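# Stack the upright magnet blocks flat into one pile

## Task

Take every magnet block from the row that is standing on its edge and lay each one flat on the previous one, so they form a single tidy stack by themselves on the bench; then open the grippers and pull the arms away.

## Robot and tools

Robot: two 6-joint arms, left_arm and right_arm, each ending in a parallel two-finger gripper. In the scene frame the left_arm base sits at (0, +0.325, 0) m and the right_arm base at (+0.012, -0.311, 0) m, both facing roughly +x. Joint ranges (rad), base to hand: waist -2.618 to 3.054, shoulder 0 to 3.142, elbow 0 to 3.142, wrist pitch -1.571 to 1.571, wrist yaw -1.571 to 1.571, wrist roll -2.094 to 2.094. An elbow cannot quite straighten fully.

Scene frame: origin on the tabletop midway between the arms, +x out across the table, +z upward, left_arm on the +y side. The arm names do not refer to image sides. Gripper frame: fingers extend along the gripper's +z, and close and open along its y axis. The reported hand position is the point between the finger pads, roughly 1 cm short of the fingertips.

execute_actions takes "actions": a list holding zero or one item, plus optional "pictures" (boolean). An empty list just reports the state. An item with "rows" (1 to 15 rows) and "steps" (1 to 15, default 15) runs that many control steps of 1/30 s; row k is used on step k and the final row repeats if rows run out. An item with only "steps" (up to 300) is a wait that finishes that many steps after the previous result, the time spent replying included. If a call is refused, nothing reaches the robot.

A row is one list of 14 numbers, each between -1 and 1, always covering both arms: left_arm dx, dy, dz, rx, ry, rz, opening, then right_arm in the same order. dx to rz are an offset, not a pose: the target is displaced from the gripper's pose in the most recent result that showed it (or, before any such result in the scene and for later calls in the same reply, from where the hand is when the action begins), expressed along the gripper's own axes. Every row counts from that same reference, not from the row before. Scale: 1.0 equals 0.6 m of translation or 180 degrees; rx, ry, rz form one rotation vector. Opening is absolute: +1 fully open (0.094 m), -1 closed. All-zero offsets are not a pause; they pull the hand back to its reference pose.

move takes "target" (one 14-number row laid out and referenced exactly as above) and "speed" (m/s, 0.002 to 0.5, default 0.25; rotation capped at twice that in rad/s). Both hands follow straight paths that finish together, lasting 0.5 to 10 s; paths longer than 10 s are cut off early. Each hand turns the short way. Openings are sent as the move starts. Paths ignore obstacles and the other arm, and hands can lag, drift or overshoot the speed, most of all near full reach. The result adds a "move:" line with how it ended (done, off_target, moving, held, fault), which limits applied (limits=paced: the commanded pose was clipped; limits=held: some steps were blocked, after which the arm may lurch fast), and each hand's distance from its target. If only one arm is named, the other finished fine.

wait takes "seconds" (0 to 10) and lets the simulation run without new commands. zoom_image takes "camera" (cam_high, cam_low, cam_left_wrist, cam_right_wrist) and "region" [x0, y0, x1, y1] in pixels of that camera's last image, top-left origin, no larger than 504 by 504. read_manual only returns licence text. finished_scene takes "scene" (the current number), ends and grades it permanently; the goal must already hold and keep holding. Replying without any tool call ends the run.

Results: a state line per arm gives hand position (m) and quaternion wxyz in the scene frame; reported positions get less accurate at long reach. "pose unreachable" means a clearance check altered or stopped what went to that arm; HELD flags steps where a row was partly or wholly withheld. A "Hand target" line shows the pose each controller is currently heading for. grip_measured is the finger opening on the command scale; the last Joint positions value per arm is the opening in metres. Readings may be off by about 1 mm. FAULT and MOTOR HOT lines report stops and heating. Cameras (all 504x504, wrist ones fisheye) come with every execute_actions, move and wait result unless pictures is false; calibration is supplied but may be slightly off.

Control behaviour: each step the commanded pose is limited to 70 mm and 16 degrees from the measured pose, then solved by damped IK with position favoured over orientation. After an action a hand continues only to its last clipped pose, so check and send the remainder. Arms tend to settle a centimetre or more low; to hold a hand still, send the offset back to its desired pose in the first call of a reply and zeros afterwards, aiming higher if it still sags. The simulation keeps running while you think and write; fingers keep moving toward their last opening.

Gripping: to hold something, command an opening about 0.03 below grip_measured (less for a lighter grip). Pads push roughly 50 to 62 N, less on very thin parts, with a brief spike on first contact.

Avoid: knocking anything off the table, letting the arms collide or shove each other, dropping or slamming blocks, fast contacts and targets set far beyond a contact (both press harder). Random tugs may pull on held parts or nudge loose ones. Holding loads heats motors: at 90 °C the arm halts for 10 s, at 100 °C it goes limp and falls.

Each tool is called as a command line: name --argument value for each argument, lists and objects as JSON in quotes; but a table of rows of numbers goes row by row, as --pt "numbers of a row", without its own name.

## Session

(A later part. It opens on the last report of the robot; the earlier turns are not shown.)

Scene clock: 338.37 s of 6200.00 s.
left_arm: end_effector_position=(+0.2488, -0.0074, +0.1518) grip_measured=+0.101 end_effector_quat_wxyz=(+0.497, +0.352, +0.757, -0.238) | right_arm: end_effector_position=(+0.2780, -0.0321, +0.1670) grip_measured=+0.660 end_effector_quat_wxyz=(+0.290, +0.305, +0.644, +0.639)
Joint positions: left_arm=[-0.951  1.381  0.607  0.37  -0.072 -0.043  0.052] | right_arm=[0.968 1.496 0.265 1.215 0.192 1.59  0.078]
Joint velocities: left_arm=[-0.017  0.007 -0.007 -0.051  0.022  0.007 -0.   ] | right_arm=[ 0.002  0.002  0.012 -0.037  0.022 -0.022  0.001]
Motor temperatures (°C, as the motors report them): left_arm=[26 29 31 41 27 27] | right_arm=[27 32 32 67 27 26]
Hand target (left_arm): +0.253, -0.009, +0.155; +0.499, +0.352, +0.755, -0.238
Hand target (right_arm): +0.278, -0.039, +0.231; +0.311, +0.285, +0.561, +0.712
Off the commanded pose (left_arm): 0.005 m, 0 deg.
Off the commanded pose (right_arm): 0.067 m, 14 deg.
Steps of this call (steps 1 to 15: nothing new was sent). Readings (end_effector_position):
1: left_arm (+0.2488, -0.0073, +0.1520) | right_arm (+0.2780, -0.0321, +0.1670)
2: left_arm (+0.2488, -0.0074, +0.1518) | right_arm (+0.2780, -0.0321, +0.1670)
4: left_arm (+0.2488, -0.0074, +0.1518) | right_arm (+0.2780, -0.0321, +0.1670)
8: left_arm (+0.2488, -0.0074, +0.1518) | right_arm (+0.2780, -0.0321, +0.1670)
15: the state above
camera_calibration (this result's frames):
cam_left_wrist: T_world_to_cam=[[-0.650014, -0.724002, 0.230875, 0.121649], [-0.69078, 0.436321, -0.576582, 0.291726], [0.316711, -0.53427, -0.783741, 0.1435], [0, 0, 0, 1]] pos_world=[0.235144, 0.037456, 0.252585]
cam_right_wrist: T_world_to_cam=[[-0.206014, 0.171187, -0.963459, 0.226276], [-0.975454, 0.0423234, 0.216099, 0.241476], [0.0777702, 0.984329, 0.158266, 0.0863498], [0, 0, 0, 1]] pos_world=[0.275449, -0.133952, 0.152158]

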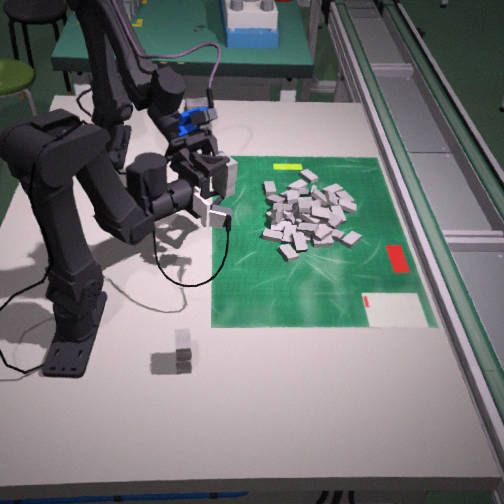

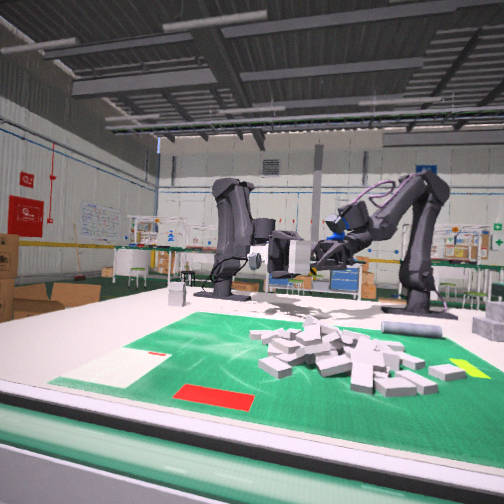

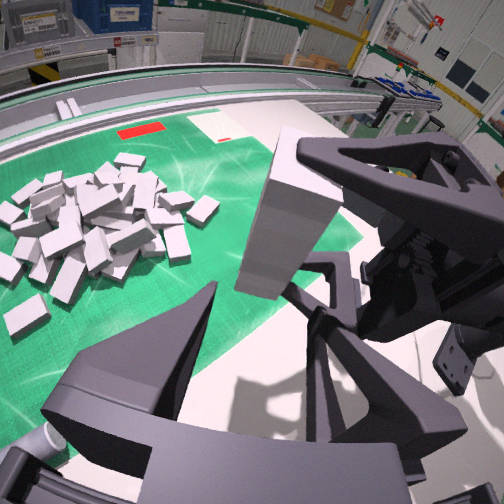

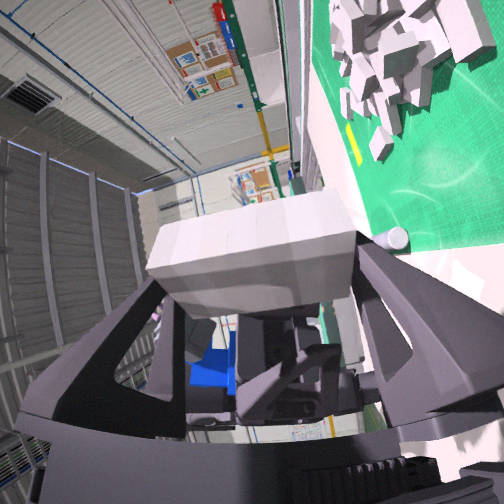

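execute_actions --actions '[{"rows": [[-0.005,0.002,0.004,0,0,0,0.1,-0.004,0.112,-0.005,-0.075,0,0.014,0.6],[-0.008,0.004,0.009,0,0,0,0.1,-0.004,0.112,-0.005,-0.075,0,0.014,0.6],[-0.010,0.005,0.014,0,0,0,0.1,-0.004,0.112,-0.005,-0.075,0,0.014,0.6],[-0.012,0.005,0.019,0,0,0,0.1,-0.004,0.112,-0.005,-0.075,0,0.014,0.6],[-0.014,0.005,0.024,0,0,0,0.1,-0.004,0.112,-0.005,-0.075,0,0.014,0.6],[-0.016,0.005,0.029,0,0,0,0.1,-0.004,0.112,-0.005,-0.075,0,0.014,0.6],[-0.018,0.005,0.034,0,0,0,0.1,-0.004,0.112,-0.005,-0.075,0,0.014,0.6],[-0.020,0.005,0.039,0,0,0,0.1,-0.004,0.112,-0.005,-0.075,0,0.014,0.6],[-0.022,0.005,0.044,0,0,0,0.1,-0.004,0.112,-0.005,-0.075,0,0.014,0.6],[-0.024,0.005,0.049,0,0,0,0.1,-0.004,0.112,-0.005,-0.075,0,0.014,0.6],[-0.026,0.005,0.054,0,0,0,0.1,-0.004,0.112,-0.005,-0.075,0,0.014,0.6]], "steps": 15}]' --pictures false

wait --seconds 0.5

Scene clock: 347.20 s of 6200.00 s.
left_arm: end_effector_position=(+0.2688, -0.0294, +0.1457) grip_measured=+0.101 end_effector_quat_wxyz=(+0.490, +0.352, +0.762, -0.234) | right_arm: end_effector_position=(+0.2780, -0.0321, +0.1670) grip_measured=+0.660 end_effector_quat_wxyz=(+0.290, +0.305, +0.644, +0.639)
Joint positions: left_arm=[-0.939  1.516  0.713  0.38  -0.065 -0.043  0.052] | right_arm=[0.968 1.496 0.265 1.215 0.192 1.59  0.078]
Joint velocities: left_arm=[ 0.012  0.017  0.012 -0.022 -0.11  -0.037 -0.001] | right_arm=[-0.007  0.002 -0.012 -0.022 -0.007 -0.007 -0.001]
Motor temperatures (°C, as the motors report them): left_arm=[26 29 31 41 27 27] | right_arm=[28 32 32 68 27 26]
Hand target (left_arm): +0.274, -0.033, +0.153; +0.497, +0.352, +0.757, -0.238
Hand target (right_arm): +0.278, -0.039, +0.231; +0.311, +0.285, +0.561, +0.712
Off the commanded pose (left_arm): 0.010 m, 1 deg.
Off the commanded pose (right_arm): 0.067 m, 14 deg.
Steps of this call (steps 1 to 90: nothing new was sent; then 5.33 s passed at rest; steps 91 to 105: all 15 steps of this action). Readings (end_effector_position):
91: left_arm (+0.2488, -0.0074, +0.1518) | right_arm (+0.2780, -0.0321, +0.1670)
92: left_arm (+0.2488, -0.0075, +0.1514) | right_arm (+0.2780, -0.0321, +0.1670)
94: left_arm (+0.2511, -0.0093, +0.1503) | right_arm (+0.2780, -0.0321, +0.1670)
98: left_arm (+0.2594, -0.0170, +0.1471) | right_arm (+0.2780, -0.0321, +0.1670)
105: the state above

Scene clock: 347.70 s of 6200.00 s.
left_arm: end_effector_position=(+0.2689, -0.0297, +0.1463) grip_measured=+0.101 end_effector_quat_wxyz=(+0.491, +0.352, +0.762, -0.235) | right_arm: end_effector_position=(+0.2780, -0.0321, +0.1670) grip_measured=+0.660 end_effector_quat_wxyz=(+0.290, +0.305, +0.644, +0.639)
Joint positions: left_arm=[-0.939  1.516  0.714  0.381 -0.064 -0.043  0.052] | right_arm=[0.968 1.496 0.265 1.215 0.192 1.59  0.078]
Joint velocities: left_arm=[-0.002 -0.007 -0.007 -0.081 -0.051 -0.066 -0.   ] | right_arm=[-0.007  0.002 -0.007  0.007  0.007 -0.022 -0.001]
Motor temperatures (°C, as the motors report them): left_arm=[26 29 31 41 27 27] | right_arm=[28 32 32 68 27 26]
Hand target (left_arm): +0.274, -0.033, +0.153; +0.497, +0.352, +0.757, -0.238
Hand target (right_arm): +0.278, -0.039, +0.231; +0.311, +0.285, +0.561, +0.712
Off the commanded pose (left_arm): 0.009 m, 1 deg.
Off the commanded pose (right_arm): 0.067 m, 14 deg.
Steps of this call (steps 1 to 15: nothing new was sent). Readings (end_effector_position):
1: left_arm (+0.2688, -0.0295, +0.1459) | right_arm (+0.2780, -0.0321, +0.1670)
2: left_arm (+0.2688, -0.0295, +0.1460) | right_arm (+0.2780, -0.0321, +0.1670)
4: left_arm (+0.2689, -0.0297, +0.1463) | right_arm (+0.2780, -0.0321, +0.1670)
8: left_arm (+0.2689, -0.0297, +0.1463) | right_arm (+0.2780, -0.0321, +0.1670)
15: the state above
camera_calibration (this result's frames):
cam_left_wrist: T_world_to_cam=[[-0.644192, -0.729392, 0.230228, 0.118159], [-0.699593, 0.44022, -0.562828, 0.312657], [0.309171, -0.523635, -0.793863, 0.124687], [0, 0, 0, 1]] pos_world=[0.2563, 0.0138372, 0.247754]
cam_right_wrist: T_world_to_cam=[[-0.206014, 0.171187, -0.963459, 0.226276], [-0.975454, 0.0423234, 0.216099, 0.241476], [0.0777702, 0.984329, 0.158266, 0.0863498], [0, 0, 0, 1]] pos_world=[0.275449, -0.133952, 0.152158]

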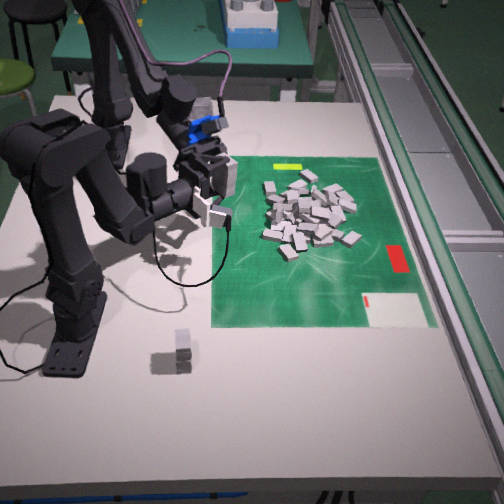

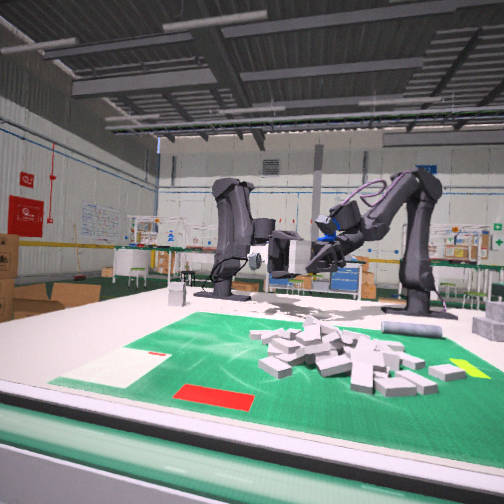

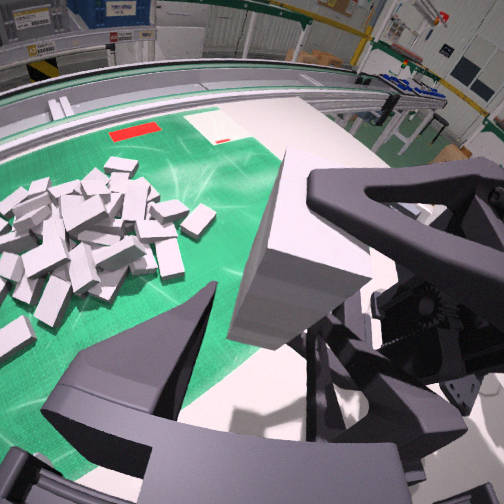

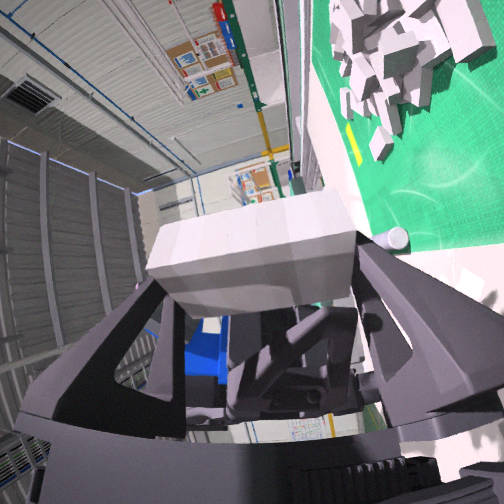

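zoom_image --camera "cam_low" --region '[250, 210, 350, 300]'

Region (250, 210, 350, 300) of cam_low's 504x504 image, scaled by 5.040, with more detail than that image has; it fills the top 454 rows of this view, and the rest is white.

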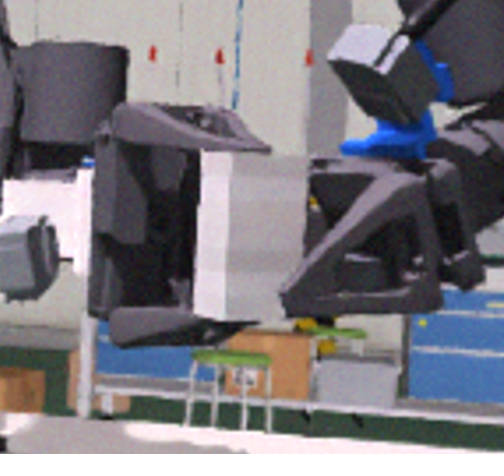

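execute_actions --actions '[{"rows": [[-0.014,0,0.006,0,-0.004,0,0.1,-0.004,0.112,-0.005,-0.075,0,0.014,0.6],[-0.016,0,0.009,0,-0.004,0,0.1,-0.004,0.112,-0.005,-0.075,0,0.014,0.6],[-0.018,0,0.012,0,-0.004,0,0.1,-0.004,0.112,-0.005,-0.075,0,0.014,0.6],[-0.020,0,0.015,0,-0.004,0,0.1,-0.004,0.112,-0.005,-0.075,0,0.014,0.6],[-0.022,0,0.018,0,-0.004,0,0.1,-0.004,0.112,-0.005,-0.075,0,0.014,0.6],[-0.024,0,0.021,0,-0.004,0,0.05,-0.004,0.112,-0.005,-0.075,0,0.014,0.6],[-0.024,0,0.021,0,-0.004,0,0.0,-0.004,0.112,-0.005,-0.075,0,0.014,0.6],[-0.024,0,0.021,0,-0.004,0,-0.05,-0.004,0.112,-0.005,-0.075,0,0.014,0.6],[-0.024,0,0.021,0,-0.004,0,-0.1,-0.004,0.112,-0.005,-0.075,0,0.014,0.6],[-0.024,0,0.021,0,-0.004,0,-0.15,-0.004,0.112,-0.005,-0.075,0,0.014,0.6],[-0.024,0,0.021,0,-0.004,0,-0.2,-0.004,0.112,-0.005,-0.075,0,0.014,0.6]], "steps": 15}]' --pictures false

wait --seconds 0.4

zoom_image --camera "cam_low" --region '[250, 210, 350, 300]'

Scene clock: 364.33 s of 6200.00 s.
left_arm: end_effector_position=(+0.2766, -0.0405, +0.1515) grip_measured=-0.199 end_effector_quat_wxyz=(+0.495, +0.350, +0.759, -0.237) | right_arm: end_effector_position=(+0.2780, -0.0321, +0.1670) grip_measured=+0.660 end_effector_quat_wxyz=(+0.290, +0.305, +0.644, +0.639)
Joint positions: left_arm=[-0.939  1.556  0.765  0.381 -0.064 -0.043  0.038] | right_arm=[0.968 1.496 0.265 1.215 0.192 1.59  0.078]
Joint velocities: left_arm=[-0.002 -0.002 -0.002  0.022 -0.037  0.007 -0.   ] | right_arm=[-0.007 -0.027 -0.002 -0.007 -0.066  0.095 -0.   ]
Motor temperatures (°C, as the motors report them): left_arm=[26 29 32 42 27 27] | right_arm=[28 33 32 70 27 26]
Hand target (left_arm): +0.280, -0.043, +0.154; +0.496, +0.350, +0.759, -0.237
Hand target (right_arm): +0.278, -0.039, +0.231; +0.311, +0.285, +0.561, +0.712
Off the commanded pose (left_arm): 0.005 m, 0 deg.
Off the commanded pose (right_arm): 0.067 m, 14 deg.
Steps of this call (steps 1 to 90: nothing new was sent; then 13.13 s passed at rest; steps 91 to 105: all 15 steps of this action). Readings (end_effector_position):
91: left_arm (+0.2689, -0.0297, +0.1463) | right_arm (+0.2780, -0.0321, +0.1670)
92: left_arm (+0.2691, -0.0301, +0.1465) | right_arm (+0.2780, -0.0321, +0.1670)
94: left_arm (+0.2711, -0.0328, +0.1478) | right_arm (+0.2780, -0.0321, +0.1670)
98: left_arm (+0.2759, -0.0395, +0.1510) | right_arm (+0.2780, -0.0321, +0.1670)
105: the state above

Scene clock: 364.73 s of 6200.00 s.
left_arm: end_effector_position=(+0.2766, -0.0405, +0.1515) grip_measured=-0.199 end_effector_quat_wxyz=(+0.495, +0.350, +0.759, -0.237) | right_arm: end_effector_position=(+0.2780, -0.0321, +0.1670) grip_measured=+0.660 end_effector_quat_wxyz=(+0.290, +0.305, +0.644, +0.639)
Joint positions: left_arm=[-0.939  1.556  0.765  0.381 -0.064 -0.043  0.038] | right_arm=[0.968 1.496 0.265 1.215 0.192 1.59  0.078]
Joint velocities: left_arm=[-0.007 -0.007  0.017  0.037 -0.081  0.051  0.   ] | right_arm=[-0.007 -0.002 -0.002 -0.037  0.066 -0.037  0.001]
Motor temperatures (°C, as the motors report them): left_arm=[26 29 32 42 27 27] | right_arm=[28 33 32 70 27 26]
Hand target (left_arm): +0.280, -0.043, +0.154; +0.496, +0.350, +0.759, -0.237
Hand target (right_arm): +0.278, -0.039, +0.231; +0.311, +0.285, +0.561, +0.712
Off the commanded pose (left_arm): 0.005 m, 0 deg.
Off the commanded pose (right_arm): 0.067 m, 14 deg.
Steps of this call (steps 1 to 12: nothing new was sent). Readings (end_effector_position):
1: left_arm (+0.2766, -0.0405, +0.1515) | right_arm (+0.2780, -0.0321, +0.1670)
2: left_arm (+0.2766, -0.0405, +0.1515) | right_arm (+0.2780, -0.0321, +0.1670)
4: left_arm (+0.2766, -0.0405, +0.1515) | right_arm (+0.2780, -0.0321, +0.1670)
8: left_arm (+0.2766, -0.0405, +0.1515) | right_arm (+0.2780, -0.0321, +0.1670)
12: the state above
camera_calibration (this result's frames):
cam_left_wrist: T_world_to_cam=[[-0.645681, -0.727309, 0.232631, 0.114187], [-0.695943, 0.435118, -0.571258, 0.325814], [0.314259, -0.530748, -0.787113, 0.11811], [0, 0, 0, 1]] pos_world=[0.263359, 0.00396861, 0.252526]
cam_right_wrist: T_world_to_cam=[[-0.206014, 0.171187, -0.963459, 0.226276], [-0.975454, 0.0423234, 0.216099, 0.241476], [0.0777702, 0.984329, 0.158266, 0.0863498], [0, 0, 0, 1]] pos_world=[0.275449, -0.133952, 0.152158]

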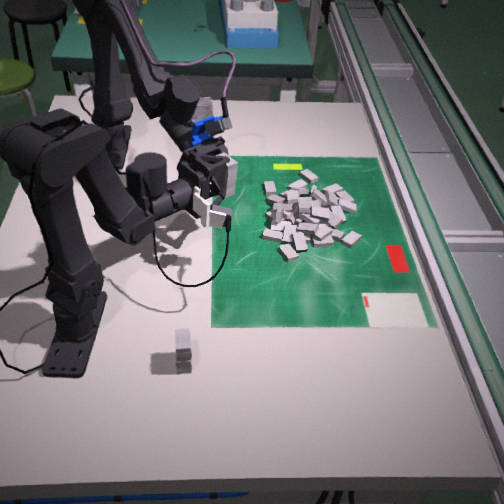

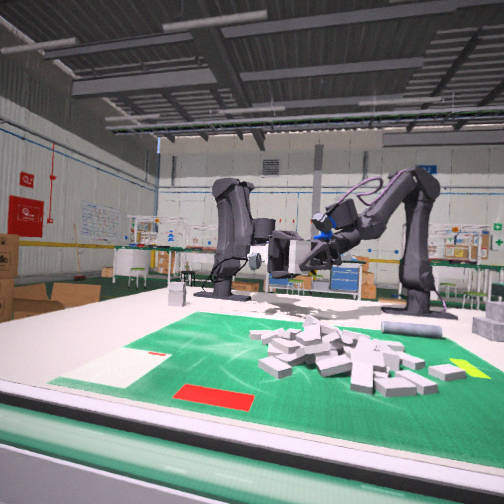

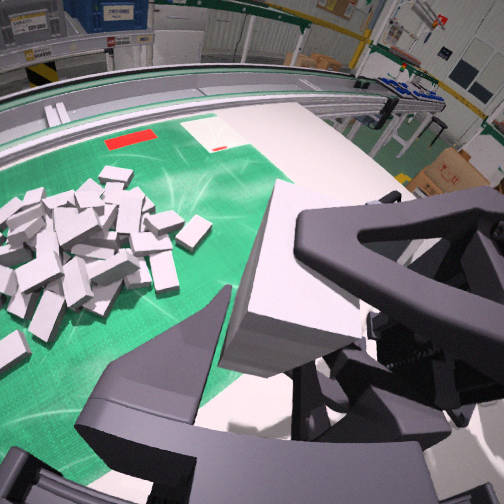

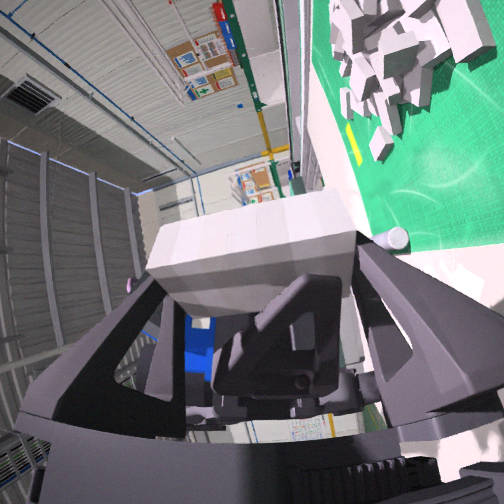

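Region (250, 210, 350, 300) of cam_low's 504x504 image, scaled by 5.040, with more detail than that image has; it fills the top 454 rows of this view, and the rest is white.

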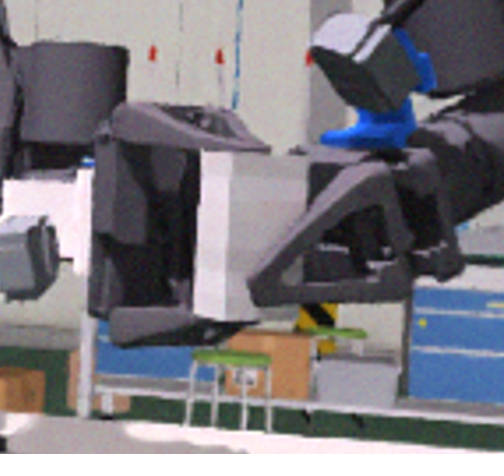

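execute_actions --actions '[{"rows": [[-0.003,0,0.002,0,0,0,-0.2,-0.004,0.112,-0.005,-0.075,0,0.014,0.6],[0,0,0,0,0,0,-0.2,-0.004,0.112,-0.005,-0.075,0,0.014,0.6],[0.003,0,-0.002,0,0,0,-0.2,-0.004,0.112,-0.005,-0.075,0,0.014,0.6],[0.005,0,-0.003,0,0,0,-0.2,-0.004,0.112,-0.005,-0.075,0,0.014,0.6],[0.007,0,-0.004,0,0,0,-0.2,-0.004,0.112,-0.005,-0.075,0,0.014,0.6]], "steps": 15}]' --pictures false

Scene clock: 371.53 s of 6200.00 s.
left_arm: end_effector_position=(+0.2757, -0.0393, +0.1490) grip_measured=-0.199 end_effector_quat_wxyz=(+0.494, +0.350, +0.759, -0.237) | right_arm: end_effector_position=(+0.2780, -0.0321, +0.1670) grip_measured=+0.660 end_effector_quat_wxyz=(+0.290, +0.306, +0.644, +0.639)
Joint positions: left_arm=[-0.939  1.556  0.755  0.39  -0.064 -0.043  0.038] | right_arm=[0.968 1.496 0.265 1.215 0.192 1.591 0.078]
Joint velocities: left_arm=[-0.012 -0.017 -0.017  0.007 -0.051  0.037 -0.   ] | right_arm=[-0.007 -0.017 -0.007  0.022 -0.037 -0.007 -0.001]
Motor temperatures (°C, as the motors report them): left_arm=[26 29 32 41 27 27] | right_arm=[28 33 32 71 27 26]
Hand target (left_arm): +0.274, -0.038, +0.149; +0.495, +0.350, +0.759, -0.237
Hand target (right_arm): +0.278, -0.039, +0.231; +0.311, +0.285, +0.561, +0.712
Off the commanded pose (left_arm): 0.002 m, 0 deg.
Off the commanded pose (right_arm): 0.067 m, 14 deg.
Steps of this call (steps 1 to 90: nothing new was sent; then 3.30 s passed at rest; steps 91 to 105: all 15 steps of this action). Readings (end_effector_position):
91: left_arm (+0.2766, -0.0405, +0.1515) | right_arm (+0.2780, -0.0321, +0.1670)
92: left_arm (+0.2766, -0.0405, +0.1515) | right_arm (+0.2780, -0.0321, +0.1670)
94: left_arm (+0.2766, -0.0406, +0.1517) | right_arm (+0.2780, -0.0321, +0.1670)
98: left_arm (+0.2760, -0.0397, +0.1501) | right_arm (+0.2780, -0.0321, +0.1670)
105: the state above

execute_actions --actions '[{"rows": [[0.002,0,-0.002,0,0,0,-0.22,-0.004,0.112,-0.005,-0.075,0,0.014,0.6],[0.004,0,-0.002,0,0,0,-0.25,-0.004,0.112,-0.005,-0.075,0,0.014,0.6],[0.004,0,-0.002,0,0,0,-0.28,-0.004,0.112,-0.005,-0.075,0,0.014,0.6],[0.004,0,-0.002,0,0,0,-0.31,-0.004,0.112,-0.005,-0.075,0,0.014,0.6],[0.004,0,-0.002,0,0,0,-0.34,-0.004,0.112,-0.005,-0.075,0,0.014,0.6],[0.004,0,-0.002,0,0,0,-0.36,-0.004,0.112,-0.005,-0.075,0,0.014,0.6],[0.004,0,-0.002,0,0,0,-0.38,-0.004,0.112,-0.005,-0.075,0,0.014,0.6],[0.004,0,-0.002,0,0,0,-0.40,-0.004,0.112,-0.005,-0.075,0,0.014,0.6],[0.004,0,-0.002,0,0,0,-0.42,-0.004,0.112,-0.005,-0.075,0,0.014,0.6],[0.004,0,-0.002,0,0,0,-0.44,-0.004,0.112,-0.005,-0.075,0,0.014,0.6],[0.004,0,-0.002,0,0,0,-0.46,-0.004,0.112,-0.005,-0.075,0,0.014,0.6],[0.004,0,-0.002,0,0,0,-0.48,-0.004,0.112,-0.005,-0.075,0,0.014,0.6],[0.004,0,-0.002,0,0,0,-0.50,-0.004,0.112,-0.005,-0.075,0,0.014,0.6],[0.004,0,-0.002,0,0,0,-0.52,-0.004,0.112,-0.005,-0.075,0,0.014,0.6],[0.004,0,-0.002,0,0,0,-0.54,-0.004,0.112,-0.005,-0.075,0,0.014,0.6]], "steps": 15}]' --pictures false

wait --seconds 0.4

zoom_image --camera "cam_low" --region '[250, 210, 350, 300]'

Scene clock: 381.53 s of 6200.00 s.
left_arm: end_effector_position=(+0.2763, -0.0392, +0.1497) grip_measured=-0.464 end_effector_quat_wxyz=(+0.496, +0.349, +0.759, -0.237) | right_arm: end_effector_position=(+0.2763, -0.0335, +0.1653) grip_measured=+0.660 end_effector_quat_wxyz=(+0.289, +0.305, +0.644, +0.639)
Joint positions: left_arm=[-0.939  1.556  0.755  0.393 -0.067 -0.043  0.025] | right_arm=[0.968 1.496 0.255 1.225 0.19  1.592 0.078]
Joint velocities: left_arm=[-0.027  0.007  0.002  0.022 -0.022 -0.066 -0.001] | right_arm=[ 0.002 -0.012 -0.012 -0.022  0.007  0.037  0.   ]
Motor temperatures (°C, as the motors report them): left_arm=[26 30 31 42 27 27] | right_arm=[28 33 32 72 27 26]
Hand target (left_arm): +0.274, -0.038, +0.147; +0.494, +0.350, +0.759, -0.237
Hand target (right_arm): +0.277, -0.039, +0.231; +0.311, +0.285, +0.560, +0.713
Off the commanded pose (left_arm): 0.003 m, 0 deg.
Off the commanded pose (right_arm): 0.069 m, 14 deg.
Steps of this call (steps 1 to 90: nothing new was sent; then 6.50 s passed at rest; steps 91 to 105: all 15 steps of this action). Readings (end_effector_position):
91: left_arm (+0.2758, -0.0394, +0.1492) | right_arm (+0.2780, -0.0321, +0.1670)
92: left_arm (+0.2758, -0.0394, +0.1493) | right_arm (+0.2780, -0.0321, +0.1670)
94: left_arm (+0.2758, -0.0394, +0.1495) | right_arm (+0.2780, -0.0321, +0.1670)
98: left_arm (+0.2762, -0.0393, +0.1497) | right_arm (+0.2773, -0.0328, +0.1660)
105: the state above

Scene clock: 381.93 s of 6200.00 s.
left_arm: end_effector_position=(+0.2762, -0.0392, +0.1497) grip_measured=-0.464 end_effector_quat_wxyz=(+0.496, +0.349, +0.759, -0.237) | right_arm: end_effector_position=(+0.2763, -0.0336, +0.1653) grip_measured=+0.660 end_effector_quat_wxyz=(+0.289, +0.305, +0.644, +0.639)
Joint positions: left_arm=[-0.939  1.556  0.755  0.393 -0.067 -0.043  0.025] | right_arm=[0.968 1.496 0.254 1.225 0.19  1.592 0.078]
Joint velocities: left_arm=[-0.017 -0.007 -0.012 -0.007 -0.11   0.066 -0.001] | right_arm=[ 0.012 -0.017 -0.007 -0.051  0.051 -0.022 -0.001]
Motor temperatures (°C, as the motors report them): left_arm=[26 30 31 42 27 27] | right_arm=[28 33 32 72 27 26]
Hand target (left_arm): +0.274, -0.038, +0.147; +0.494, +0.350, +0.759, -0.237
Hand target (right_arm): +0.277, -0.039, +0.231; +0.311, +0.285, +0.560, +0.713
Off the commanded pose (left_arm): 0.003 m, 0 deg.
Off the commanded pose (right_arm): 0.069 m, 14 deg.
Steps of this call (steps 1 to 12: nothing new was sent). Readings (end_effector_position):
1: left_arm (+0.2762, -0.0392, +0.1497) | right_arm (+0.2763, -0.0336, +0.1652)
2: left_arm (+0.2762, -0.0392, +0.1497) | right_arm (+0.2763, -0.0336, +0.1653)
4: left_arm (+0.2762, -0.0392, +0.1497) | right_arm (+0.2763, -0.0336, +0.1653)
8: left_arm (+0.2762, -0.0392, +0.1497) | right_arm (+0.2763, -0.0336, +0.1653)
12: the state above
camera_calibration (this result's frames):
cam_left_wrist: T_world_to_cam=[[-0.644305, -0.728745, 0.231954, 0.115002], [-0.696005, 0.433057, -0.572747, 0.324119], [0.316937, -0.530465, -0.78623, 0.116588], [0, 0, 0, 1]] pos_world=[0.262733, 0.00529121, 0.250628]
cam_right_wrist: T_world_to_cam=[[-0.208076, 0.171571, -0.962947, 0.225084], [-0.975169, 0.0399289, 0.217831, 0.239808], [0.075823, 0.984362, 0.159003, 0.0885904], [0, 0, 0, 1]] pos_world=[0.27397, -0.135398, 0.15042]

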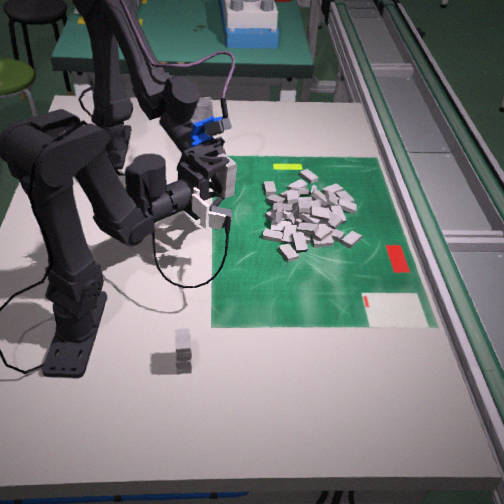

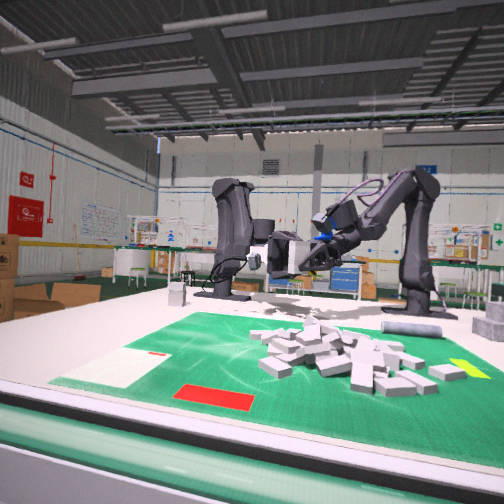

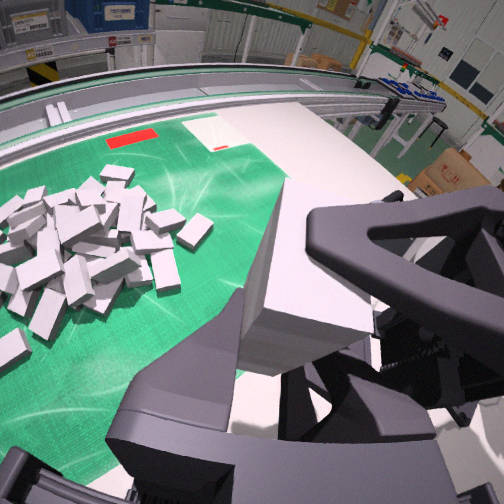

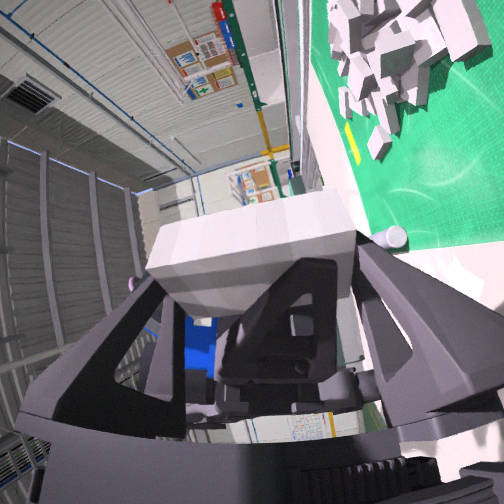

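Region (250, 210, 350, 300) of cam_low's 504x504 image, scaled by 5.040, with more detail than that image has; it fills the top 454 rows of this view, and the rest is white.

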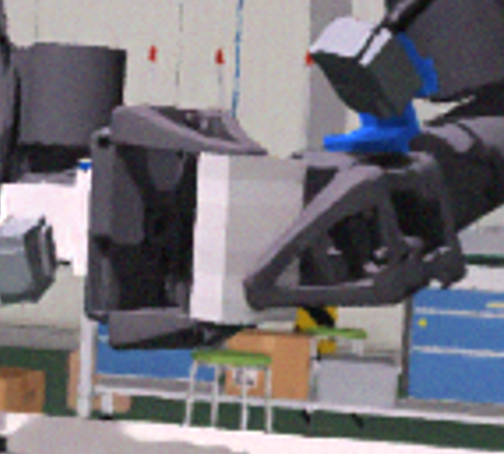

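execute_actions --actions '[{"rows": [[0.002,-0.002,0,0,0,0,-0.45,-0.004,0.114,-0.003,-0.075,0,0.014,0.6],[0.002,-0.002,0,0,0,0,-0.42,-0.004,0.114,-0.003,-0.075,0,0.014,0.6],[0.002,-0.002,0,0,0,0,-0.39,-0.004,0.114,-0.003,-0.075,0,0.014,0.6],[0.004,-0.002,0,0,0,0,-0.37,-0.004,0.114,-0.003,-0.075,0,0.014,0.6],[0.006,-0.002,0,0,0,0,-0.37,-0.004,0.114,-0.003,-0.075,0,0.014,0.6],[0.008,-0.002,0.001,0,0,0,-0.37,-0.004,0.114,-0.003,-0.075,0,0.014,0.6],[0.010,-0.002,0.001,0,0,0,-0.37,-0.004,0.114,-0.003,-0.075,0,0.014,0.6]], "steps": 15}]' --pictures false

Scene clock: 390.80 s of 6200.00 s.
left_arm: end_effector_position=(+0.2762, -0.0392, +0.1505) grip_measured=-0.371 end_effector_quat_wxyz=(+0.500, +0.348, +0.756, -0.239) | right_arm: end_effector_position=(+0.2762, -0.0335, +0.1653) grip_measured=+0.660 end_effector_quat_wxyz=(+0.289, +0.305, +0.644, +0.639)
Joint positions: left_arm=[-0.939  1.556  0.746  0.413 -0.067 -0.043  0.03 ] | right_arm=[0.968 1.496 0.254 1.225 0.19  1.593 0.078]
Joint velocities: left_arm=[-0.027 -0.022 -0.002  0.081  0.037 -0.051 -0.   ] | right_arm=[-0.002  0.002 -0.012 -0.037 -0.007 -0.007  0.001]
Motor temperatures (°C, as the motors report them): left_arm=[26 30 31 42 27 27] | right_arm=[28 33 32 72 27 26]
Hand target (left_arm): +0.274, -0.039, +0.144; +0.496, +0.349, +0.759, -0.237
Hand target (right_arm): +0.277, -0.040, +0.230; +0.310, +0.285, +0.561, +0.713
Off the commanded pose (left_arm): 0.007 m, 1 deg.
Off the commanded pose (right_arm): 0.068 m, 14 deg.
Steps of this call (steps 1 to 90: nothing new was sent; then 5.37 s passed at rest; steps 91 to 105: all 15 steps of this action). Readings (end_effector_position):
91: left_arm (+0.2762, -0.0392, +0.1497) | right_arm (+0.2762, -0.0335, +0.1653)
92: left_arm (+0.2762, -0.0392, +0.1497) | right_arm (+0.2762, -0.0335, +0.1653)
94: left_arm (+0.2763, -0.0394, +0.1501) | right_arm (+0.2762, -0.0335, +0.1653)
98: left_arm (+0.2767, -0.0398, +0.1516) | right_arm (+0.2762, -0.0335, +0.1653)
105: the state above

execute_actions --actions '[{"rows": [[0.008,0,0,0,0.004,0,-0.37,-0.004,0.114,-0.003,-0.075,0,0.014,0.6],[0.009,0,0,0,0.006,0,-0.37,-0.004,0.114,-0.003,-0.075,0,0.014,0.6],[0.010,0,0.001,0,0.008,0,-0.37,-0.004,0.114,-0.003,-0.075,0,0.014,0.6]], "steps": 15}]' --pictures false

Scene clock: 395.67 s of 6200.00 s.
left_arm: end_effector_position=(+0.2759, -0.0387, +0.1491) grip_measured=-0.371 end_effector_quat_wxyz=(+0.498, +0.349, +0.758, -0.238) | right_arm: end_effector_position=(+0.2762, -0.0335, +0.1653) grip_measured=+0.660 end_effector_quat_wxyz=(+0.288, +0.306, +0.644, +0.639)
Joint positions: left_arm=[-0.939  1.556  0.746  0.407 -0.067 -0.043  0.03 ] | right_arm=[0.968 1.496 0.254 1.225 0.19  1.593 0.078]
Joint velocities: left_arm=[-0.007 -0.017  0.002 -0.037 -0.051 -0.037 -0.001] | right_arm=[-0.002 -0.012 -0.002 -0.022  0.022  0.066 -0.002]
Motor temperatures (°C, as the motors report them): left_arm=[26 30 30 42 27 27] | right_arm=[28 33 32 73 27 26]
Hand target (left_arm): +0.275, -0.038, +0.145; +0.490, +0.351, +0.762, -0.235
Hand target (right_arm): +0.277, -0.040, +0.230; +0.310, +0.285, +0.561, +0.713
Off the commanded pose (left_arm): 0.005 m, 1 deg.
Off the commanded pose (right_arm): 0.068 m, 14 deg.
Steps of this call (steps 1 to 90: nothing new was sent; then 1.37 s passed at rest; steps 91 to 105: all 15 steps of this action). Readings (end_effector_position):
91: left_arm (+0.2764, -0.0394, +0.1512) | right_arm (+0.2762, -0.0335, +0.1653)
92: left_arm (+0.2764, -0.0394, +0.1512) | right_arm (+0.2762, -0.0335, +0.1653)
94: left_arm (+0.2763, -0.0393, +0.1507) | right_arm (+0.2762, -0.0335, +0.1653)
98: left_arm (+0.2760, -0.0389, +0.1496) | right_arm (+0.2762, -0.0335, +0.1653)
105: the state above

execute_actions --actions '[{"rows": [[0.009,0,0.001,0,0.007,0,-0.37,-0.004,0.114,-0.003,-0.075,0,0.014,0.6],[0.011,0,0.001,0,0.009,0,-0.37,-0.004,0.114,-0.003,-0.075,0,0.014,0.6],[0.013,0,0.001,0,0.010,0,-0.37,-0.004,0.114,-0.003,-0.075,0,0.014,0.6]], "steps": 15}]' --pictures false

Scene clock: 399.47 s of 6200.00 s.
left_arm: end_effector_position=(+0.2752, -0.0378, +0.1466) grip_measured=-0.371 end_effector_quat_wxyz=(+0.494, +0.350, +0.760, -0.236) | right_arm: end_effector_position=(+0.2762, -0.0335, +0.1653) grip_measured=+0.660 end_effector_quat_wxyz=(+0.288, +0.306, +0.644, +0.639)
Joint positions: left_arm=[-0.939  1.556  0.746  0.396 -0.067 -0.043  0.03 ] | right_arm=[0.968 1.496 0.254 1.225 0.19  1.593 0.078]
Joint velocities: left_arm=[-0.017  0.002 -0.002 -0.007  0.022  0.037 -0.001] | right_arm=[-0.012 -0.007 -0.002  0.007 -0.022 -0.007 -0.001]
Motor temperatures (°C, as the motors report them): left_arm=[26 30 31 42 27 27] | right_arm=[28 33 32 73 27 26]
Hand target (left_arm): +0.274, -0.037, +0.142; +0.486, +0.353, +0.765, -0.232
Hand target (right_arm): +0.277, -0.040, +0.230; +0.310, +0.285, +0.561, +0.713
Off the commanded pose (left_arm): 0.005 m, 1 deg.
Off the commanded pose (right_arm): 0.068 m, 14 deg.
Steps of this call (steps 1 to 90: nothing new was sent; then 0.30 s passed at rest; steps 91 to 105: all 15 steps of this action). Readings (end_effector_position):
91: left_arm (+0.2758, -0.0387, +0.1490) | right_arm (+0.2762, -0.0335, +0.1653)
92: left_arm (+0.2758, -0.0386, +0.1487) | right_arm (+0.2762, -0.0335, +0.1653)
94: left_arm (+0.2756, -0.0383, +0.1480) | right_arm (+0.2762, -0.0335, +0.1653)
98: left_arm (+0.2754, -0.0380, +0.1470) | right_arm (+0.2762, -0.0335, +0.1653)
105: the state above

execute_actions --actions '[{"rows": [[0.008,0,0.001,0,0.006,0,-0.39,-0.004,0.114,-0.003,-0.075,0,0.014,0.6],[0.008,0,0.001,0,0.006,0,-0.41,-0.004,0.114,-0.003,-0.075,0,0.014,0.6],[0.008,0,0.001,0,0.006,0,-0.43,-0.004,0.114,-0.003,-0.075,0,0.014,0.6],[0.008,0,0.001,0,0.006,0,-0.45,-0.004,0.114,-0.003,-0.075,0,0.014,0.6],[0.008,0,0.001,0,0.006,0,-0.47,-0.004,0.114,-0.003,-0.075,0,0.014,0.6],[0.008,0,0.001,0,0.006,0,-0.49,-0.004,0.114,-0.003,-0.075,0,0.014,0.6],[0.008,0,0.001,0,0.006,0,-0.51,-0.004,0.114,-0.003,-0.075,0,0.014,0.6],[0.008,0,0.001,0,0.006,0,-0.54,-0.004,0.114,-0.003,-0.075,0,0.014,0.6],[0.006,0,0.001,0,0.004,0,-0.54,-0.004,0.114,-0.003,-0.075,0,0.014,0.6],[0.003,0,0,0,0.002,0,-0.54,-0.004,0.114,-0.003,-0.075,0,0.014,0.6],[0,0,0,0,0,0,-0.54,-0.004,0.114,-0.003,-0.075,0,0.014,0.6]], "steps": 15}]'

Scene clock: 406.67 s of 6200.00 s.
left_arm: end_effector_position=(+0.2750, -0.0379, +0.1464) grip_measured=-0.466 end_effector_quat_wxyz=(+0.493, +0.350, +0.761, -0.236) | right_arm: end_effector_position=(+0.2762, -0.0334, +0.1653) grip_measured=+0.660 end_effector_quat_wxyz=(+0.288, +0.306, +0.644, +0.640)
Joint positions: left_arm=[-0.939  1.556  0.746  0.395 -0.066 -0.043  0.025] | right_arm=[0.968 1.496 0.254 1.225 0.189 1.595 0.078]
Joint velocities: left_arm=[ 0.007 -0.012 -0.012  0.066  0.051  0.007  0.   ] | right_arm=[ 0.007 -0.012 -0.002 -0.022  0.037  0.051  0.   ]
Motor temperatures (°C, as the motors report them): left_arm=[26 30 31 41 27 27] | right_arm=[28 33 32 74 27 26]
Hand target (left_arm): +0.275, -0.038, +0.147; +0.494, +0.350, +0.760, -0.235
Hand target (right_arm): +0.277, -0.040, +0.230; +0.310, +0.285, +0.561, +0.713
Off the commanded pose (left_arm): 0.000 m, 0 deg.
Off the commanded pose (right_arm): 0.068 m, 14 deg.
Steps of this call (steps 1 to 90: nothing new was sent; then 3.70 s passed at rest; steps 91 to 105: all 15 steps of this action). Readings (end_effector_position):
91: left_arm (+0.2752, -0.0378, +0.1464) | right_arm (+0.2762, -0.0335, +0.1653)
92: left_arm (+0.2752, -0.0378, +0.1464) | right_arm (+0.2762, -0.0335, +0.1653)
94: left_arm (+0.2751, -0.0378, +0.1464) | right_arm (+0.2762, -0.0335, +0.1653)
98: left_arm (+0.2750, -0.0379, +0.1464) | right_arm (+0.2762, -0.0334, +0.1653)
105: the state above
camera_calibration (this result's frames):
cam_left_wrist: T_world_to_cam=[[-0.643936, -0.729276, 0.23131, 0.115924], [-0.698132, 0.43641, -0.56759, 0.320802], [0.312984, -0.526976, -0.79015, 0.116891], [0, 0, 0, 1]] pos_world=[0.262025, 0.00613874, 0.247631]
cam_right_wrist: T_world_to_cam=[[-0.209707, 0.173031, -0.962332, 0.225426], [-0.974886, 0.0384654, 0.219359, 0.239293], [0.0749723, 0.984165, 0.160619, 0.0884086], [0, 0, 0, 1]] pos_world=[0.273929, -0.135219, 0.150244]

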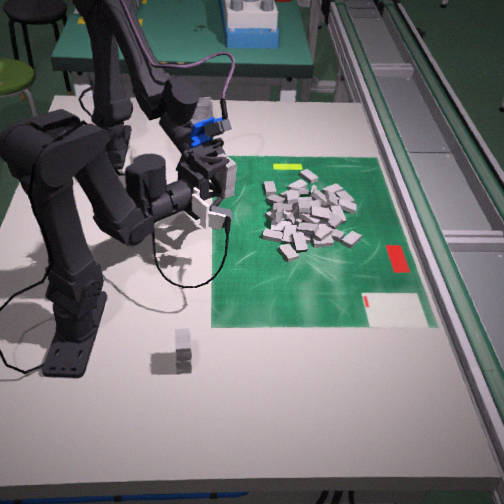

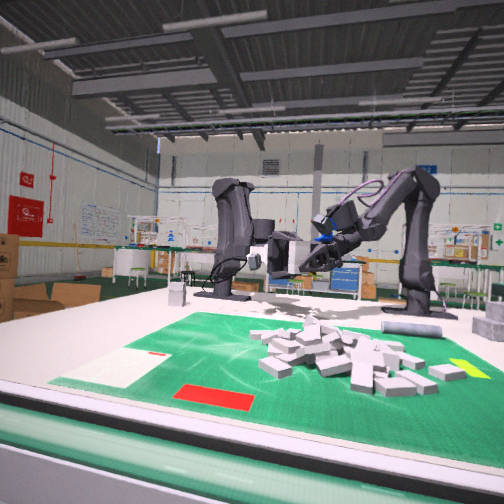

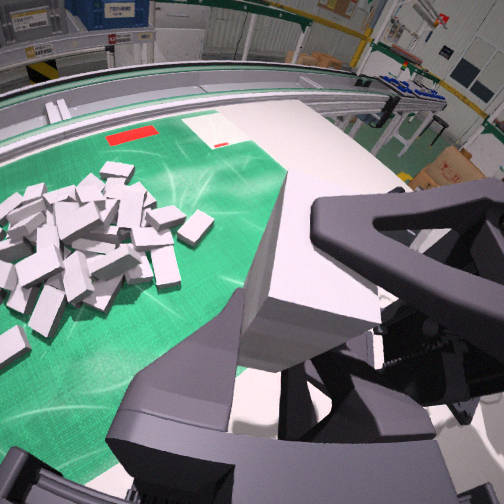

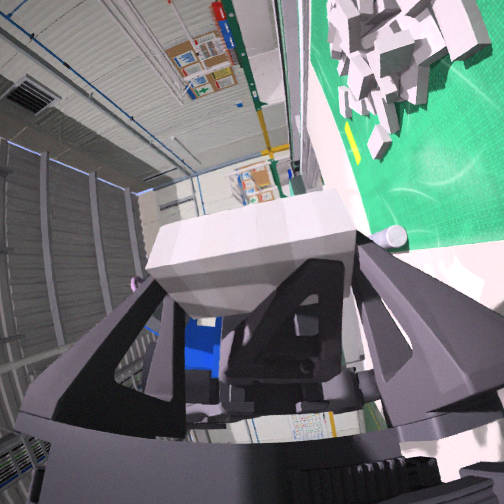

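execute_actions --actions '[{"rows": [[-0.006,0,0,0,-0.004,0,-0.54,-0.004,0.107,-0.003,-0.070,0,0.013,0.6],[-0.012,0,0,0,-0.009,0,-0.54,-0.004,0.100,-0.003,-0.065,0,0.012,0.6],[-0.018,0,-0.001,0,-0.013,0,-0.54,-0.003,0.092,-0.002,-0.060,0,0.011,0.6],[-0.024,0,-0.001,0,-0.017,0,-0.54,-0.003,0.084,-0.002,-0.055,0,0.010,0.6],[-0.030,0,-0.001,0,-0.021,0,-0.54,-0.003,0.077,-0.002,-0.050,0,0.009,0.6],[-0.036,0,-0.002,0,-0.026,0,-0.54,-0.002,0.069,-0.001,-0.045,0,0.008,0.6],[-0.042,0,-0.002,0,-0.030,0,-0.54,-0.002,0.062,-0.001,-0.040,0,0.007,0.6],[-0.048,0,-0.002,0,-0.034,0,-0.54,-0.002,0.054,-0.001,-0.035,0,0.006,0.6]], "steps": 15}]' --pictures false

Scene clock: 416.07 s of 6200.00 s.
left_arm: end_effector_position=(+0.2751, -0.0386, +0.1478) grip_measured=-0.466 end_effector_quat_wxyz=(+0.495, +0.350, +0.759, -0.238) | right_arm: end_effector_position=(+0.2757, -0.0338, +0.1642) grip_measured=+0.660 end_effector_quat_wxyz=(+0.287, +0.306, +0.645, +0.639)
Joint positions: left_arm=[-0.939  1.556  0.746  0.401 -0.064 -0.043  0.025] | right_arm=[0.968 1.496 0.252 1.225 0.187 1.595 0.078]
Joint velocities: left_arm=[-0.002  0.002 -0.007  0.022  0.007  0.066 -0.001] | right_arm=[ 0.002 -0.007 -0.002 -0.051  0.022 -0.022 -0.001]
Motor temperatures (°C, as the motors report them): left_arm=[26 30 31 42 27 27] | right_arm=[28 33 32 74 27 26]
Hand target (left_arm): +0.281, -0.044, +0.173; +0.532, +0.337, +0.734, -0.254
Hand target (right_arm): +0.277, -0.036, +0.197; +0.299, +0.296, +0.605, +0.676
Off the commanded pose (left_arm): 0.027 m, 6 deg.
Off the commanded pose (right_arm): 0.034 m, 7 deg.
MOTOR HOT: a motor of the right arm reached 75 °C. Now the hottest motor of the right arm, joint 4 (wrist pitch), reports 74 °C. The controller's stop level is 90 °C. To cool a motor, set the load down, stop pushing, or move to a pose that needs little force.
Steps of this call (steps 1 to 90: nothing new was sent; then 5.90 s passed at rest; steps 91 to 105: all 15 steps of this action). Readings (end_effector_position):
91: left_arm (+0.2751, -0.0379, +0.1465) | right_arm (+0.2762, -0.0334, +0.1653)
92: left_arm (+0.2751, -0.0381, +0.1468) | right_arm (+0.2760, -0.0335, +0.1651)
94: left_arm (+0.2750, -0.0382, +0.1469) | right_arm (+0.2758, -0.0336, +0.1646)
98: left_arm (+0.2751, -0.0386, +0.1478) | right_arm (+0.2757, -0.0338, +0.1642)
105: the state above

execute_actions --actions '[{"rows": [[-0.051,0,-0.002,0,-0.036,0,-0.54,-0.002,0.049,-0.001,-0.032,0,0.006,0.6],[-0.057,0,-0.003,0,-0.040,0,-0.54,-0.002,0.042,-0.001,-0.027,0,0.005,0.6],[-0.063,0,-0.004,0,-0.044,0,-0.54,-0.001,0.035,0,-0.022,0,0.004,0.6],[-0.069,0,-0.005,0,-0.048,0,-0.54,-0.001,0.028,0,-0.018,0,0.003,0.6],[-0.075,0,-0.006,0,-0.052,0,-0.54,-0.001,0.021,0,-0.013,0,0.002,0.6],[-0.081,0,-0.007,0,-0.056,0,-0.54,0,0.014,0,-0.009,0,0.001,0.6],[-0.086,0,-0.008,0,-0.060,0,-0.54,0,0.007,0,-0.004,0,0,0.6],[-0.090,0,-0.008,0,-0.062,0,-0.54,0,0.002,0,0,0,0,0.6]], "steps": 15}]' --pictures false

Scene clock: 420.87 s of 6200.00 s.
left_arm: end_effector_position=(+0.2749, -0.0383, +0.1480) grip_measured=-0.466 end_effector_quat_wxyz=(+0.499, +0.349, +0.757, -0.240) | right_arm: end_effector_position=(+0.2754, -0.0334, +0.1623) grip_measured=+0.660 end_effector_quat_wxyz=(+0.286, +0.305, +0.648, +0.636)
Joint positions: left_arm=[-0.939  1.556  0.736  0.421 -0.064 -0.044  0.025] | right_arm=[0.968 1.496 0.252 1.217 0.185 1.593 0.078]
Joint velocities: left_arm=[ 0.012  0.002 -0.027 -0.007  0.007 -0.007 -0.   ] | right_arm=[-0.002 -0.012 -0.022  0.037  0.022 -0.007 -0.   ]
Motor temperatures (°C, as the motors report them): left_arm=[26 30 31 43 27 27] | right_arm=[28 33 32 72 27 26]
Hand target (left_arm): +0.284, -0.047, +0.200; +0.564, +0.324, +0.710, -0.269
Hand target (right_arm): +0.276, -0.034, +0.165; +0.287, +0.306, +0.645, +0.639
Off the commanded pose (left_arm): 0.054 m, 11 deg.
Off the commanded pose (right_arm): 0.003 m, 1 deg.
MOTOR HOT: cleared. Now the hottest motor of the right arm, joint 4 (wrist pitch), reports 72 °C.
Steps of this call (steps 1 to 90: nothing new was sent; then 1.30 s passed at rest; steps 91 to 105: all 15 steps of this action). Readings (end_effector_position):
91: left_arm (+0.2752, -0.0387, +0.1480) | right_arm (+0.2757, -0.0338, +0.1642)
92: left_arm (+0.2752, -0.0387, +0.1481) | right_arm (+0.2757, -0.0338, +0.1640)
94: left_arm (+0.2752, -0.0386, +0.1481) | right_arm (+0.2758, -0.0338, +0.1637)
98: left_arm (+0.2750, -0.0384, +0.1480) | right_arm (+0.2755, -0.0336, +0.1625)
105: the state above

execute_actions --actions '[{"rows": [[-0.090,0,-0.007,0,-0.059,0,-0.54,0,0.003,0,0,0,0,0.63],[-0.090,0,-0.007,0,-0.059,0,-0.54,0,0.003,0,0,0,0,0.64],[-0.090,0,-0.007,0,-0.059,0,-0.54,0,0.003,0,0,0,0,0.65],[-0.090,0,-0.007,0,-0.059,0,-0.54,0,0.003,0,0,0,0,0.655],[-0.090,0,-0.007,0,-0.059,0,-0.54,0,0.003,0,0,0,0,0.66],[-0.090,0,-0.007,0,-0.059,0,-0.54,0,0.003,0,0,0,0,0.67],[-0.090,0,-0.007,0,-0.059,0,-0.54,0,0.003,0,0,0,0,0.68],[-0.090,0,-0.007,0,-0.059,0,-0.54,0,0.003,0,0,0,0,0.69],[-0.090,0,-0.007,0,-0.059,0,-0.54,0,0.003,0,0,0,0,0.70],[-0.090,0,-0.007,0,-0.059,0,-0.54,0,0.003,0,0,0,0,0.72],[-0.090,0,-0.007,0,-0.059,0,-0.54,0,0.003,0,0,0,0,0.74]], "steps": 15}]'

zoom_image --camera "cam_low" --region '[250, 210, 350, 300]'

Scene clock: 429.53 s of 6200.00 s.
left_arm: end_effector_position=(+0.2749, -0.0383, +0.1480) grip_measured=-0.466 end_effector_quat_wxyz=(+0.498, +0.348, +0.757, -0.240) | right_arm: end_effector_position=(+0.2753, -0.0334, +0.1607) grip_measured=+0.738 end_effector_quat_wxyz=(+0.285, +0.306, +0.650, +0.634)
Joint positions: left_arm=[-0.939  1.556  0.736  0.421 -0.064 -0.044  0.025] | right_arm=[0.968 1.496 0.252 1.211 0.184 1.595 0.082]
Joint velocities: left_arm=[ 0.012  0.017  0.012  0.007 -0.081 -0.007  0.   ] | right_arm=[ 0.002 -0.007  0.002 -0.066 -0.007 -0.022 -0.   ]
Motor temperatures (°C, as the motors report them): left_arm=[26 31 31 47 27 27] | right_arm=[27 32 31 68 27 26]
Hand target (left_arm): +0.284, -0.046, +0.200; +0.564, +0.324, +0.710, -0.269
Hand target (right_arm): +0.275, -0.033, +0.164; +0.286, +0.305, +0.648, +0.636
Off the commanded pose (left_arm): 0.054 m, 11 deg.
Off the commanded pose (right_arm): 0.003 m, 0 deg.
Steps of this call (steps 1 to 90: nothing new was sent; then 5.17 s passed at rest; steps 91 to 105: all 15 steps of this action). Readings (end_effector_position):
91: left_arm (+0.2749, -0.0383, +0.1480) | right_arm (+0.2754, -0.0334, +0.1622)
92: left_arm (+0.2749, -0.0383, +0.1480) | right_arm (+0.2753, -0.0334, +0.1621)
94: left_arm (+0.2749, -0.0383, +0.1480) | right_arm (+0.2753, -0.0334, +0.1620)
98: left_arm (+0.2749, -0.0383, +0.1480) | right_arm (+0.2753, -0.0334, +0.1620)
105: the state above
camera_calibration (this result's frames):
cam_left_wrist: T_world_to_cam=[[-0.646899, -0.725086, 0.236159, 0.115451], [-0.692821, 0.429437, -0.579296, 0.321757], [0.318624, -0.538362, -0.780157, 0.114482], [0, 0, 0, 1]] pos_world=[0.261128, 0.00717086, 0.248442]
cam_right_wrist: T_world_to_cam=[[-0.221074, 0.15904, -0.962202, 0.223394], [-0.972555, 0.037434, 0.229641, 0.237161], [0.0725411, 0.986562, 0.146399, 0.0922671], [0, 0, 0, 1]] pos_world=[0.273346, -0.135434, 0.14698]

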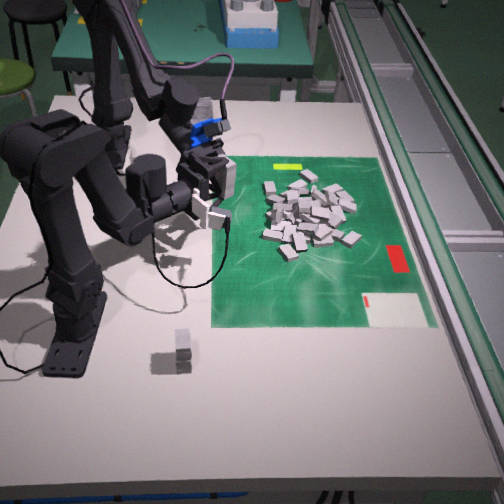

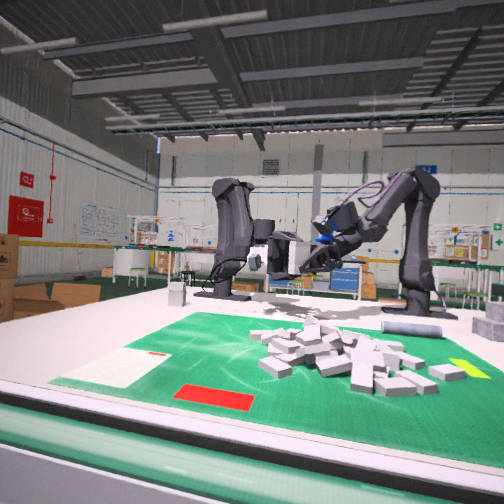

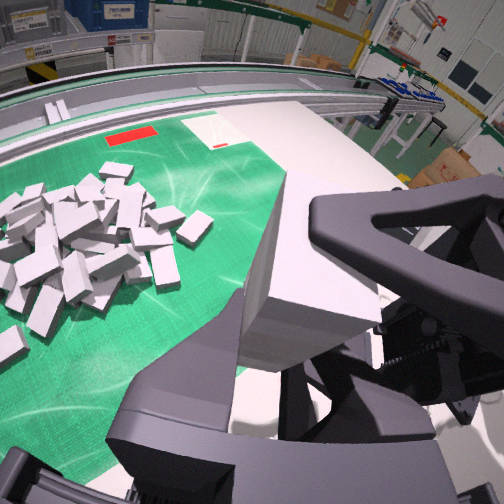

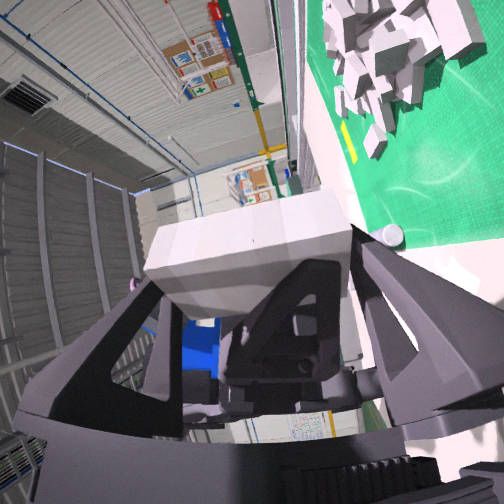

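Region (250, 210, 350, 300) of cam_low's 504x504 image, scaled by 5.040, with more detail than that image has; it fills the top 454 rows of this view, and the rest is white.

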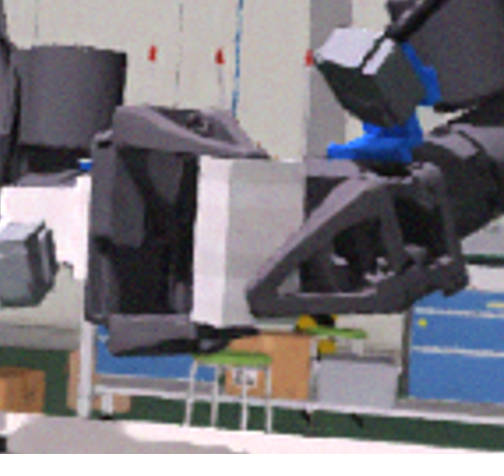

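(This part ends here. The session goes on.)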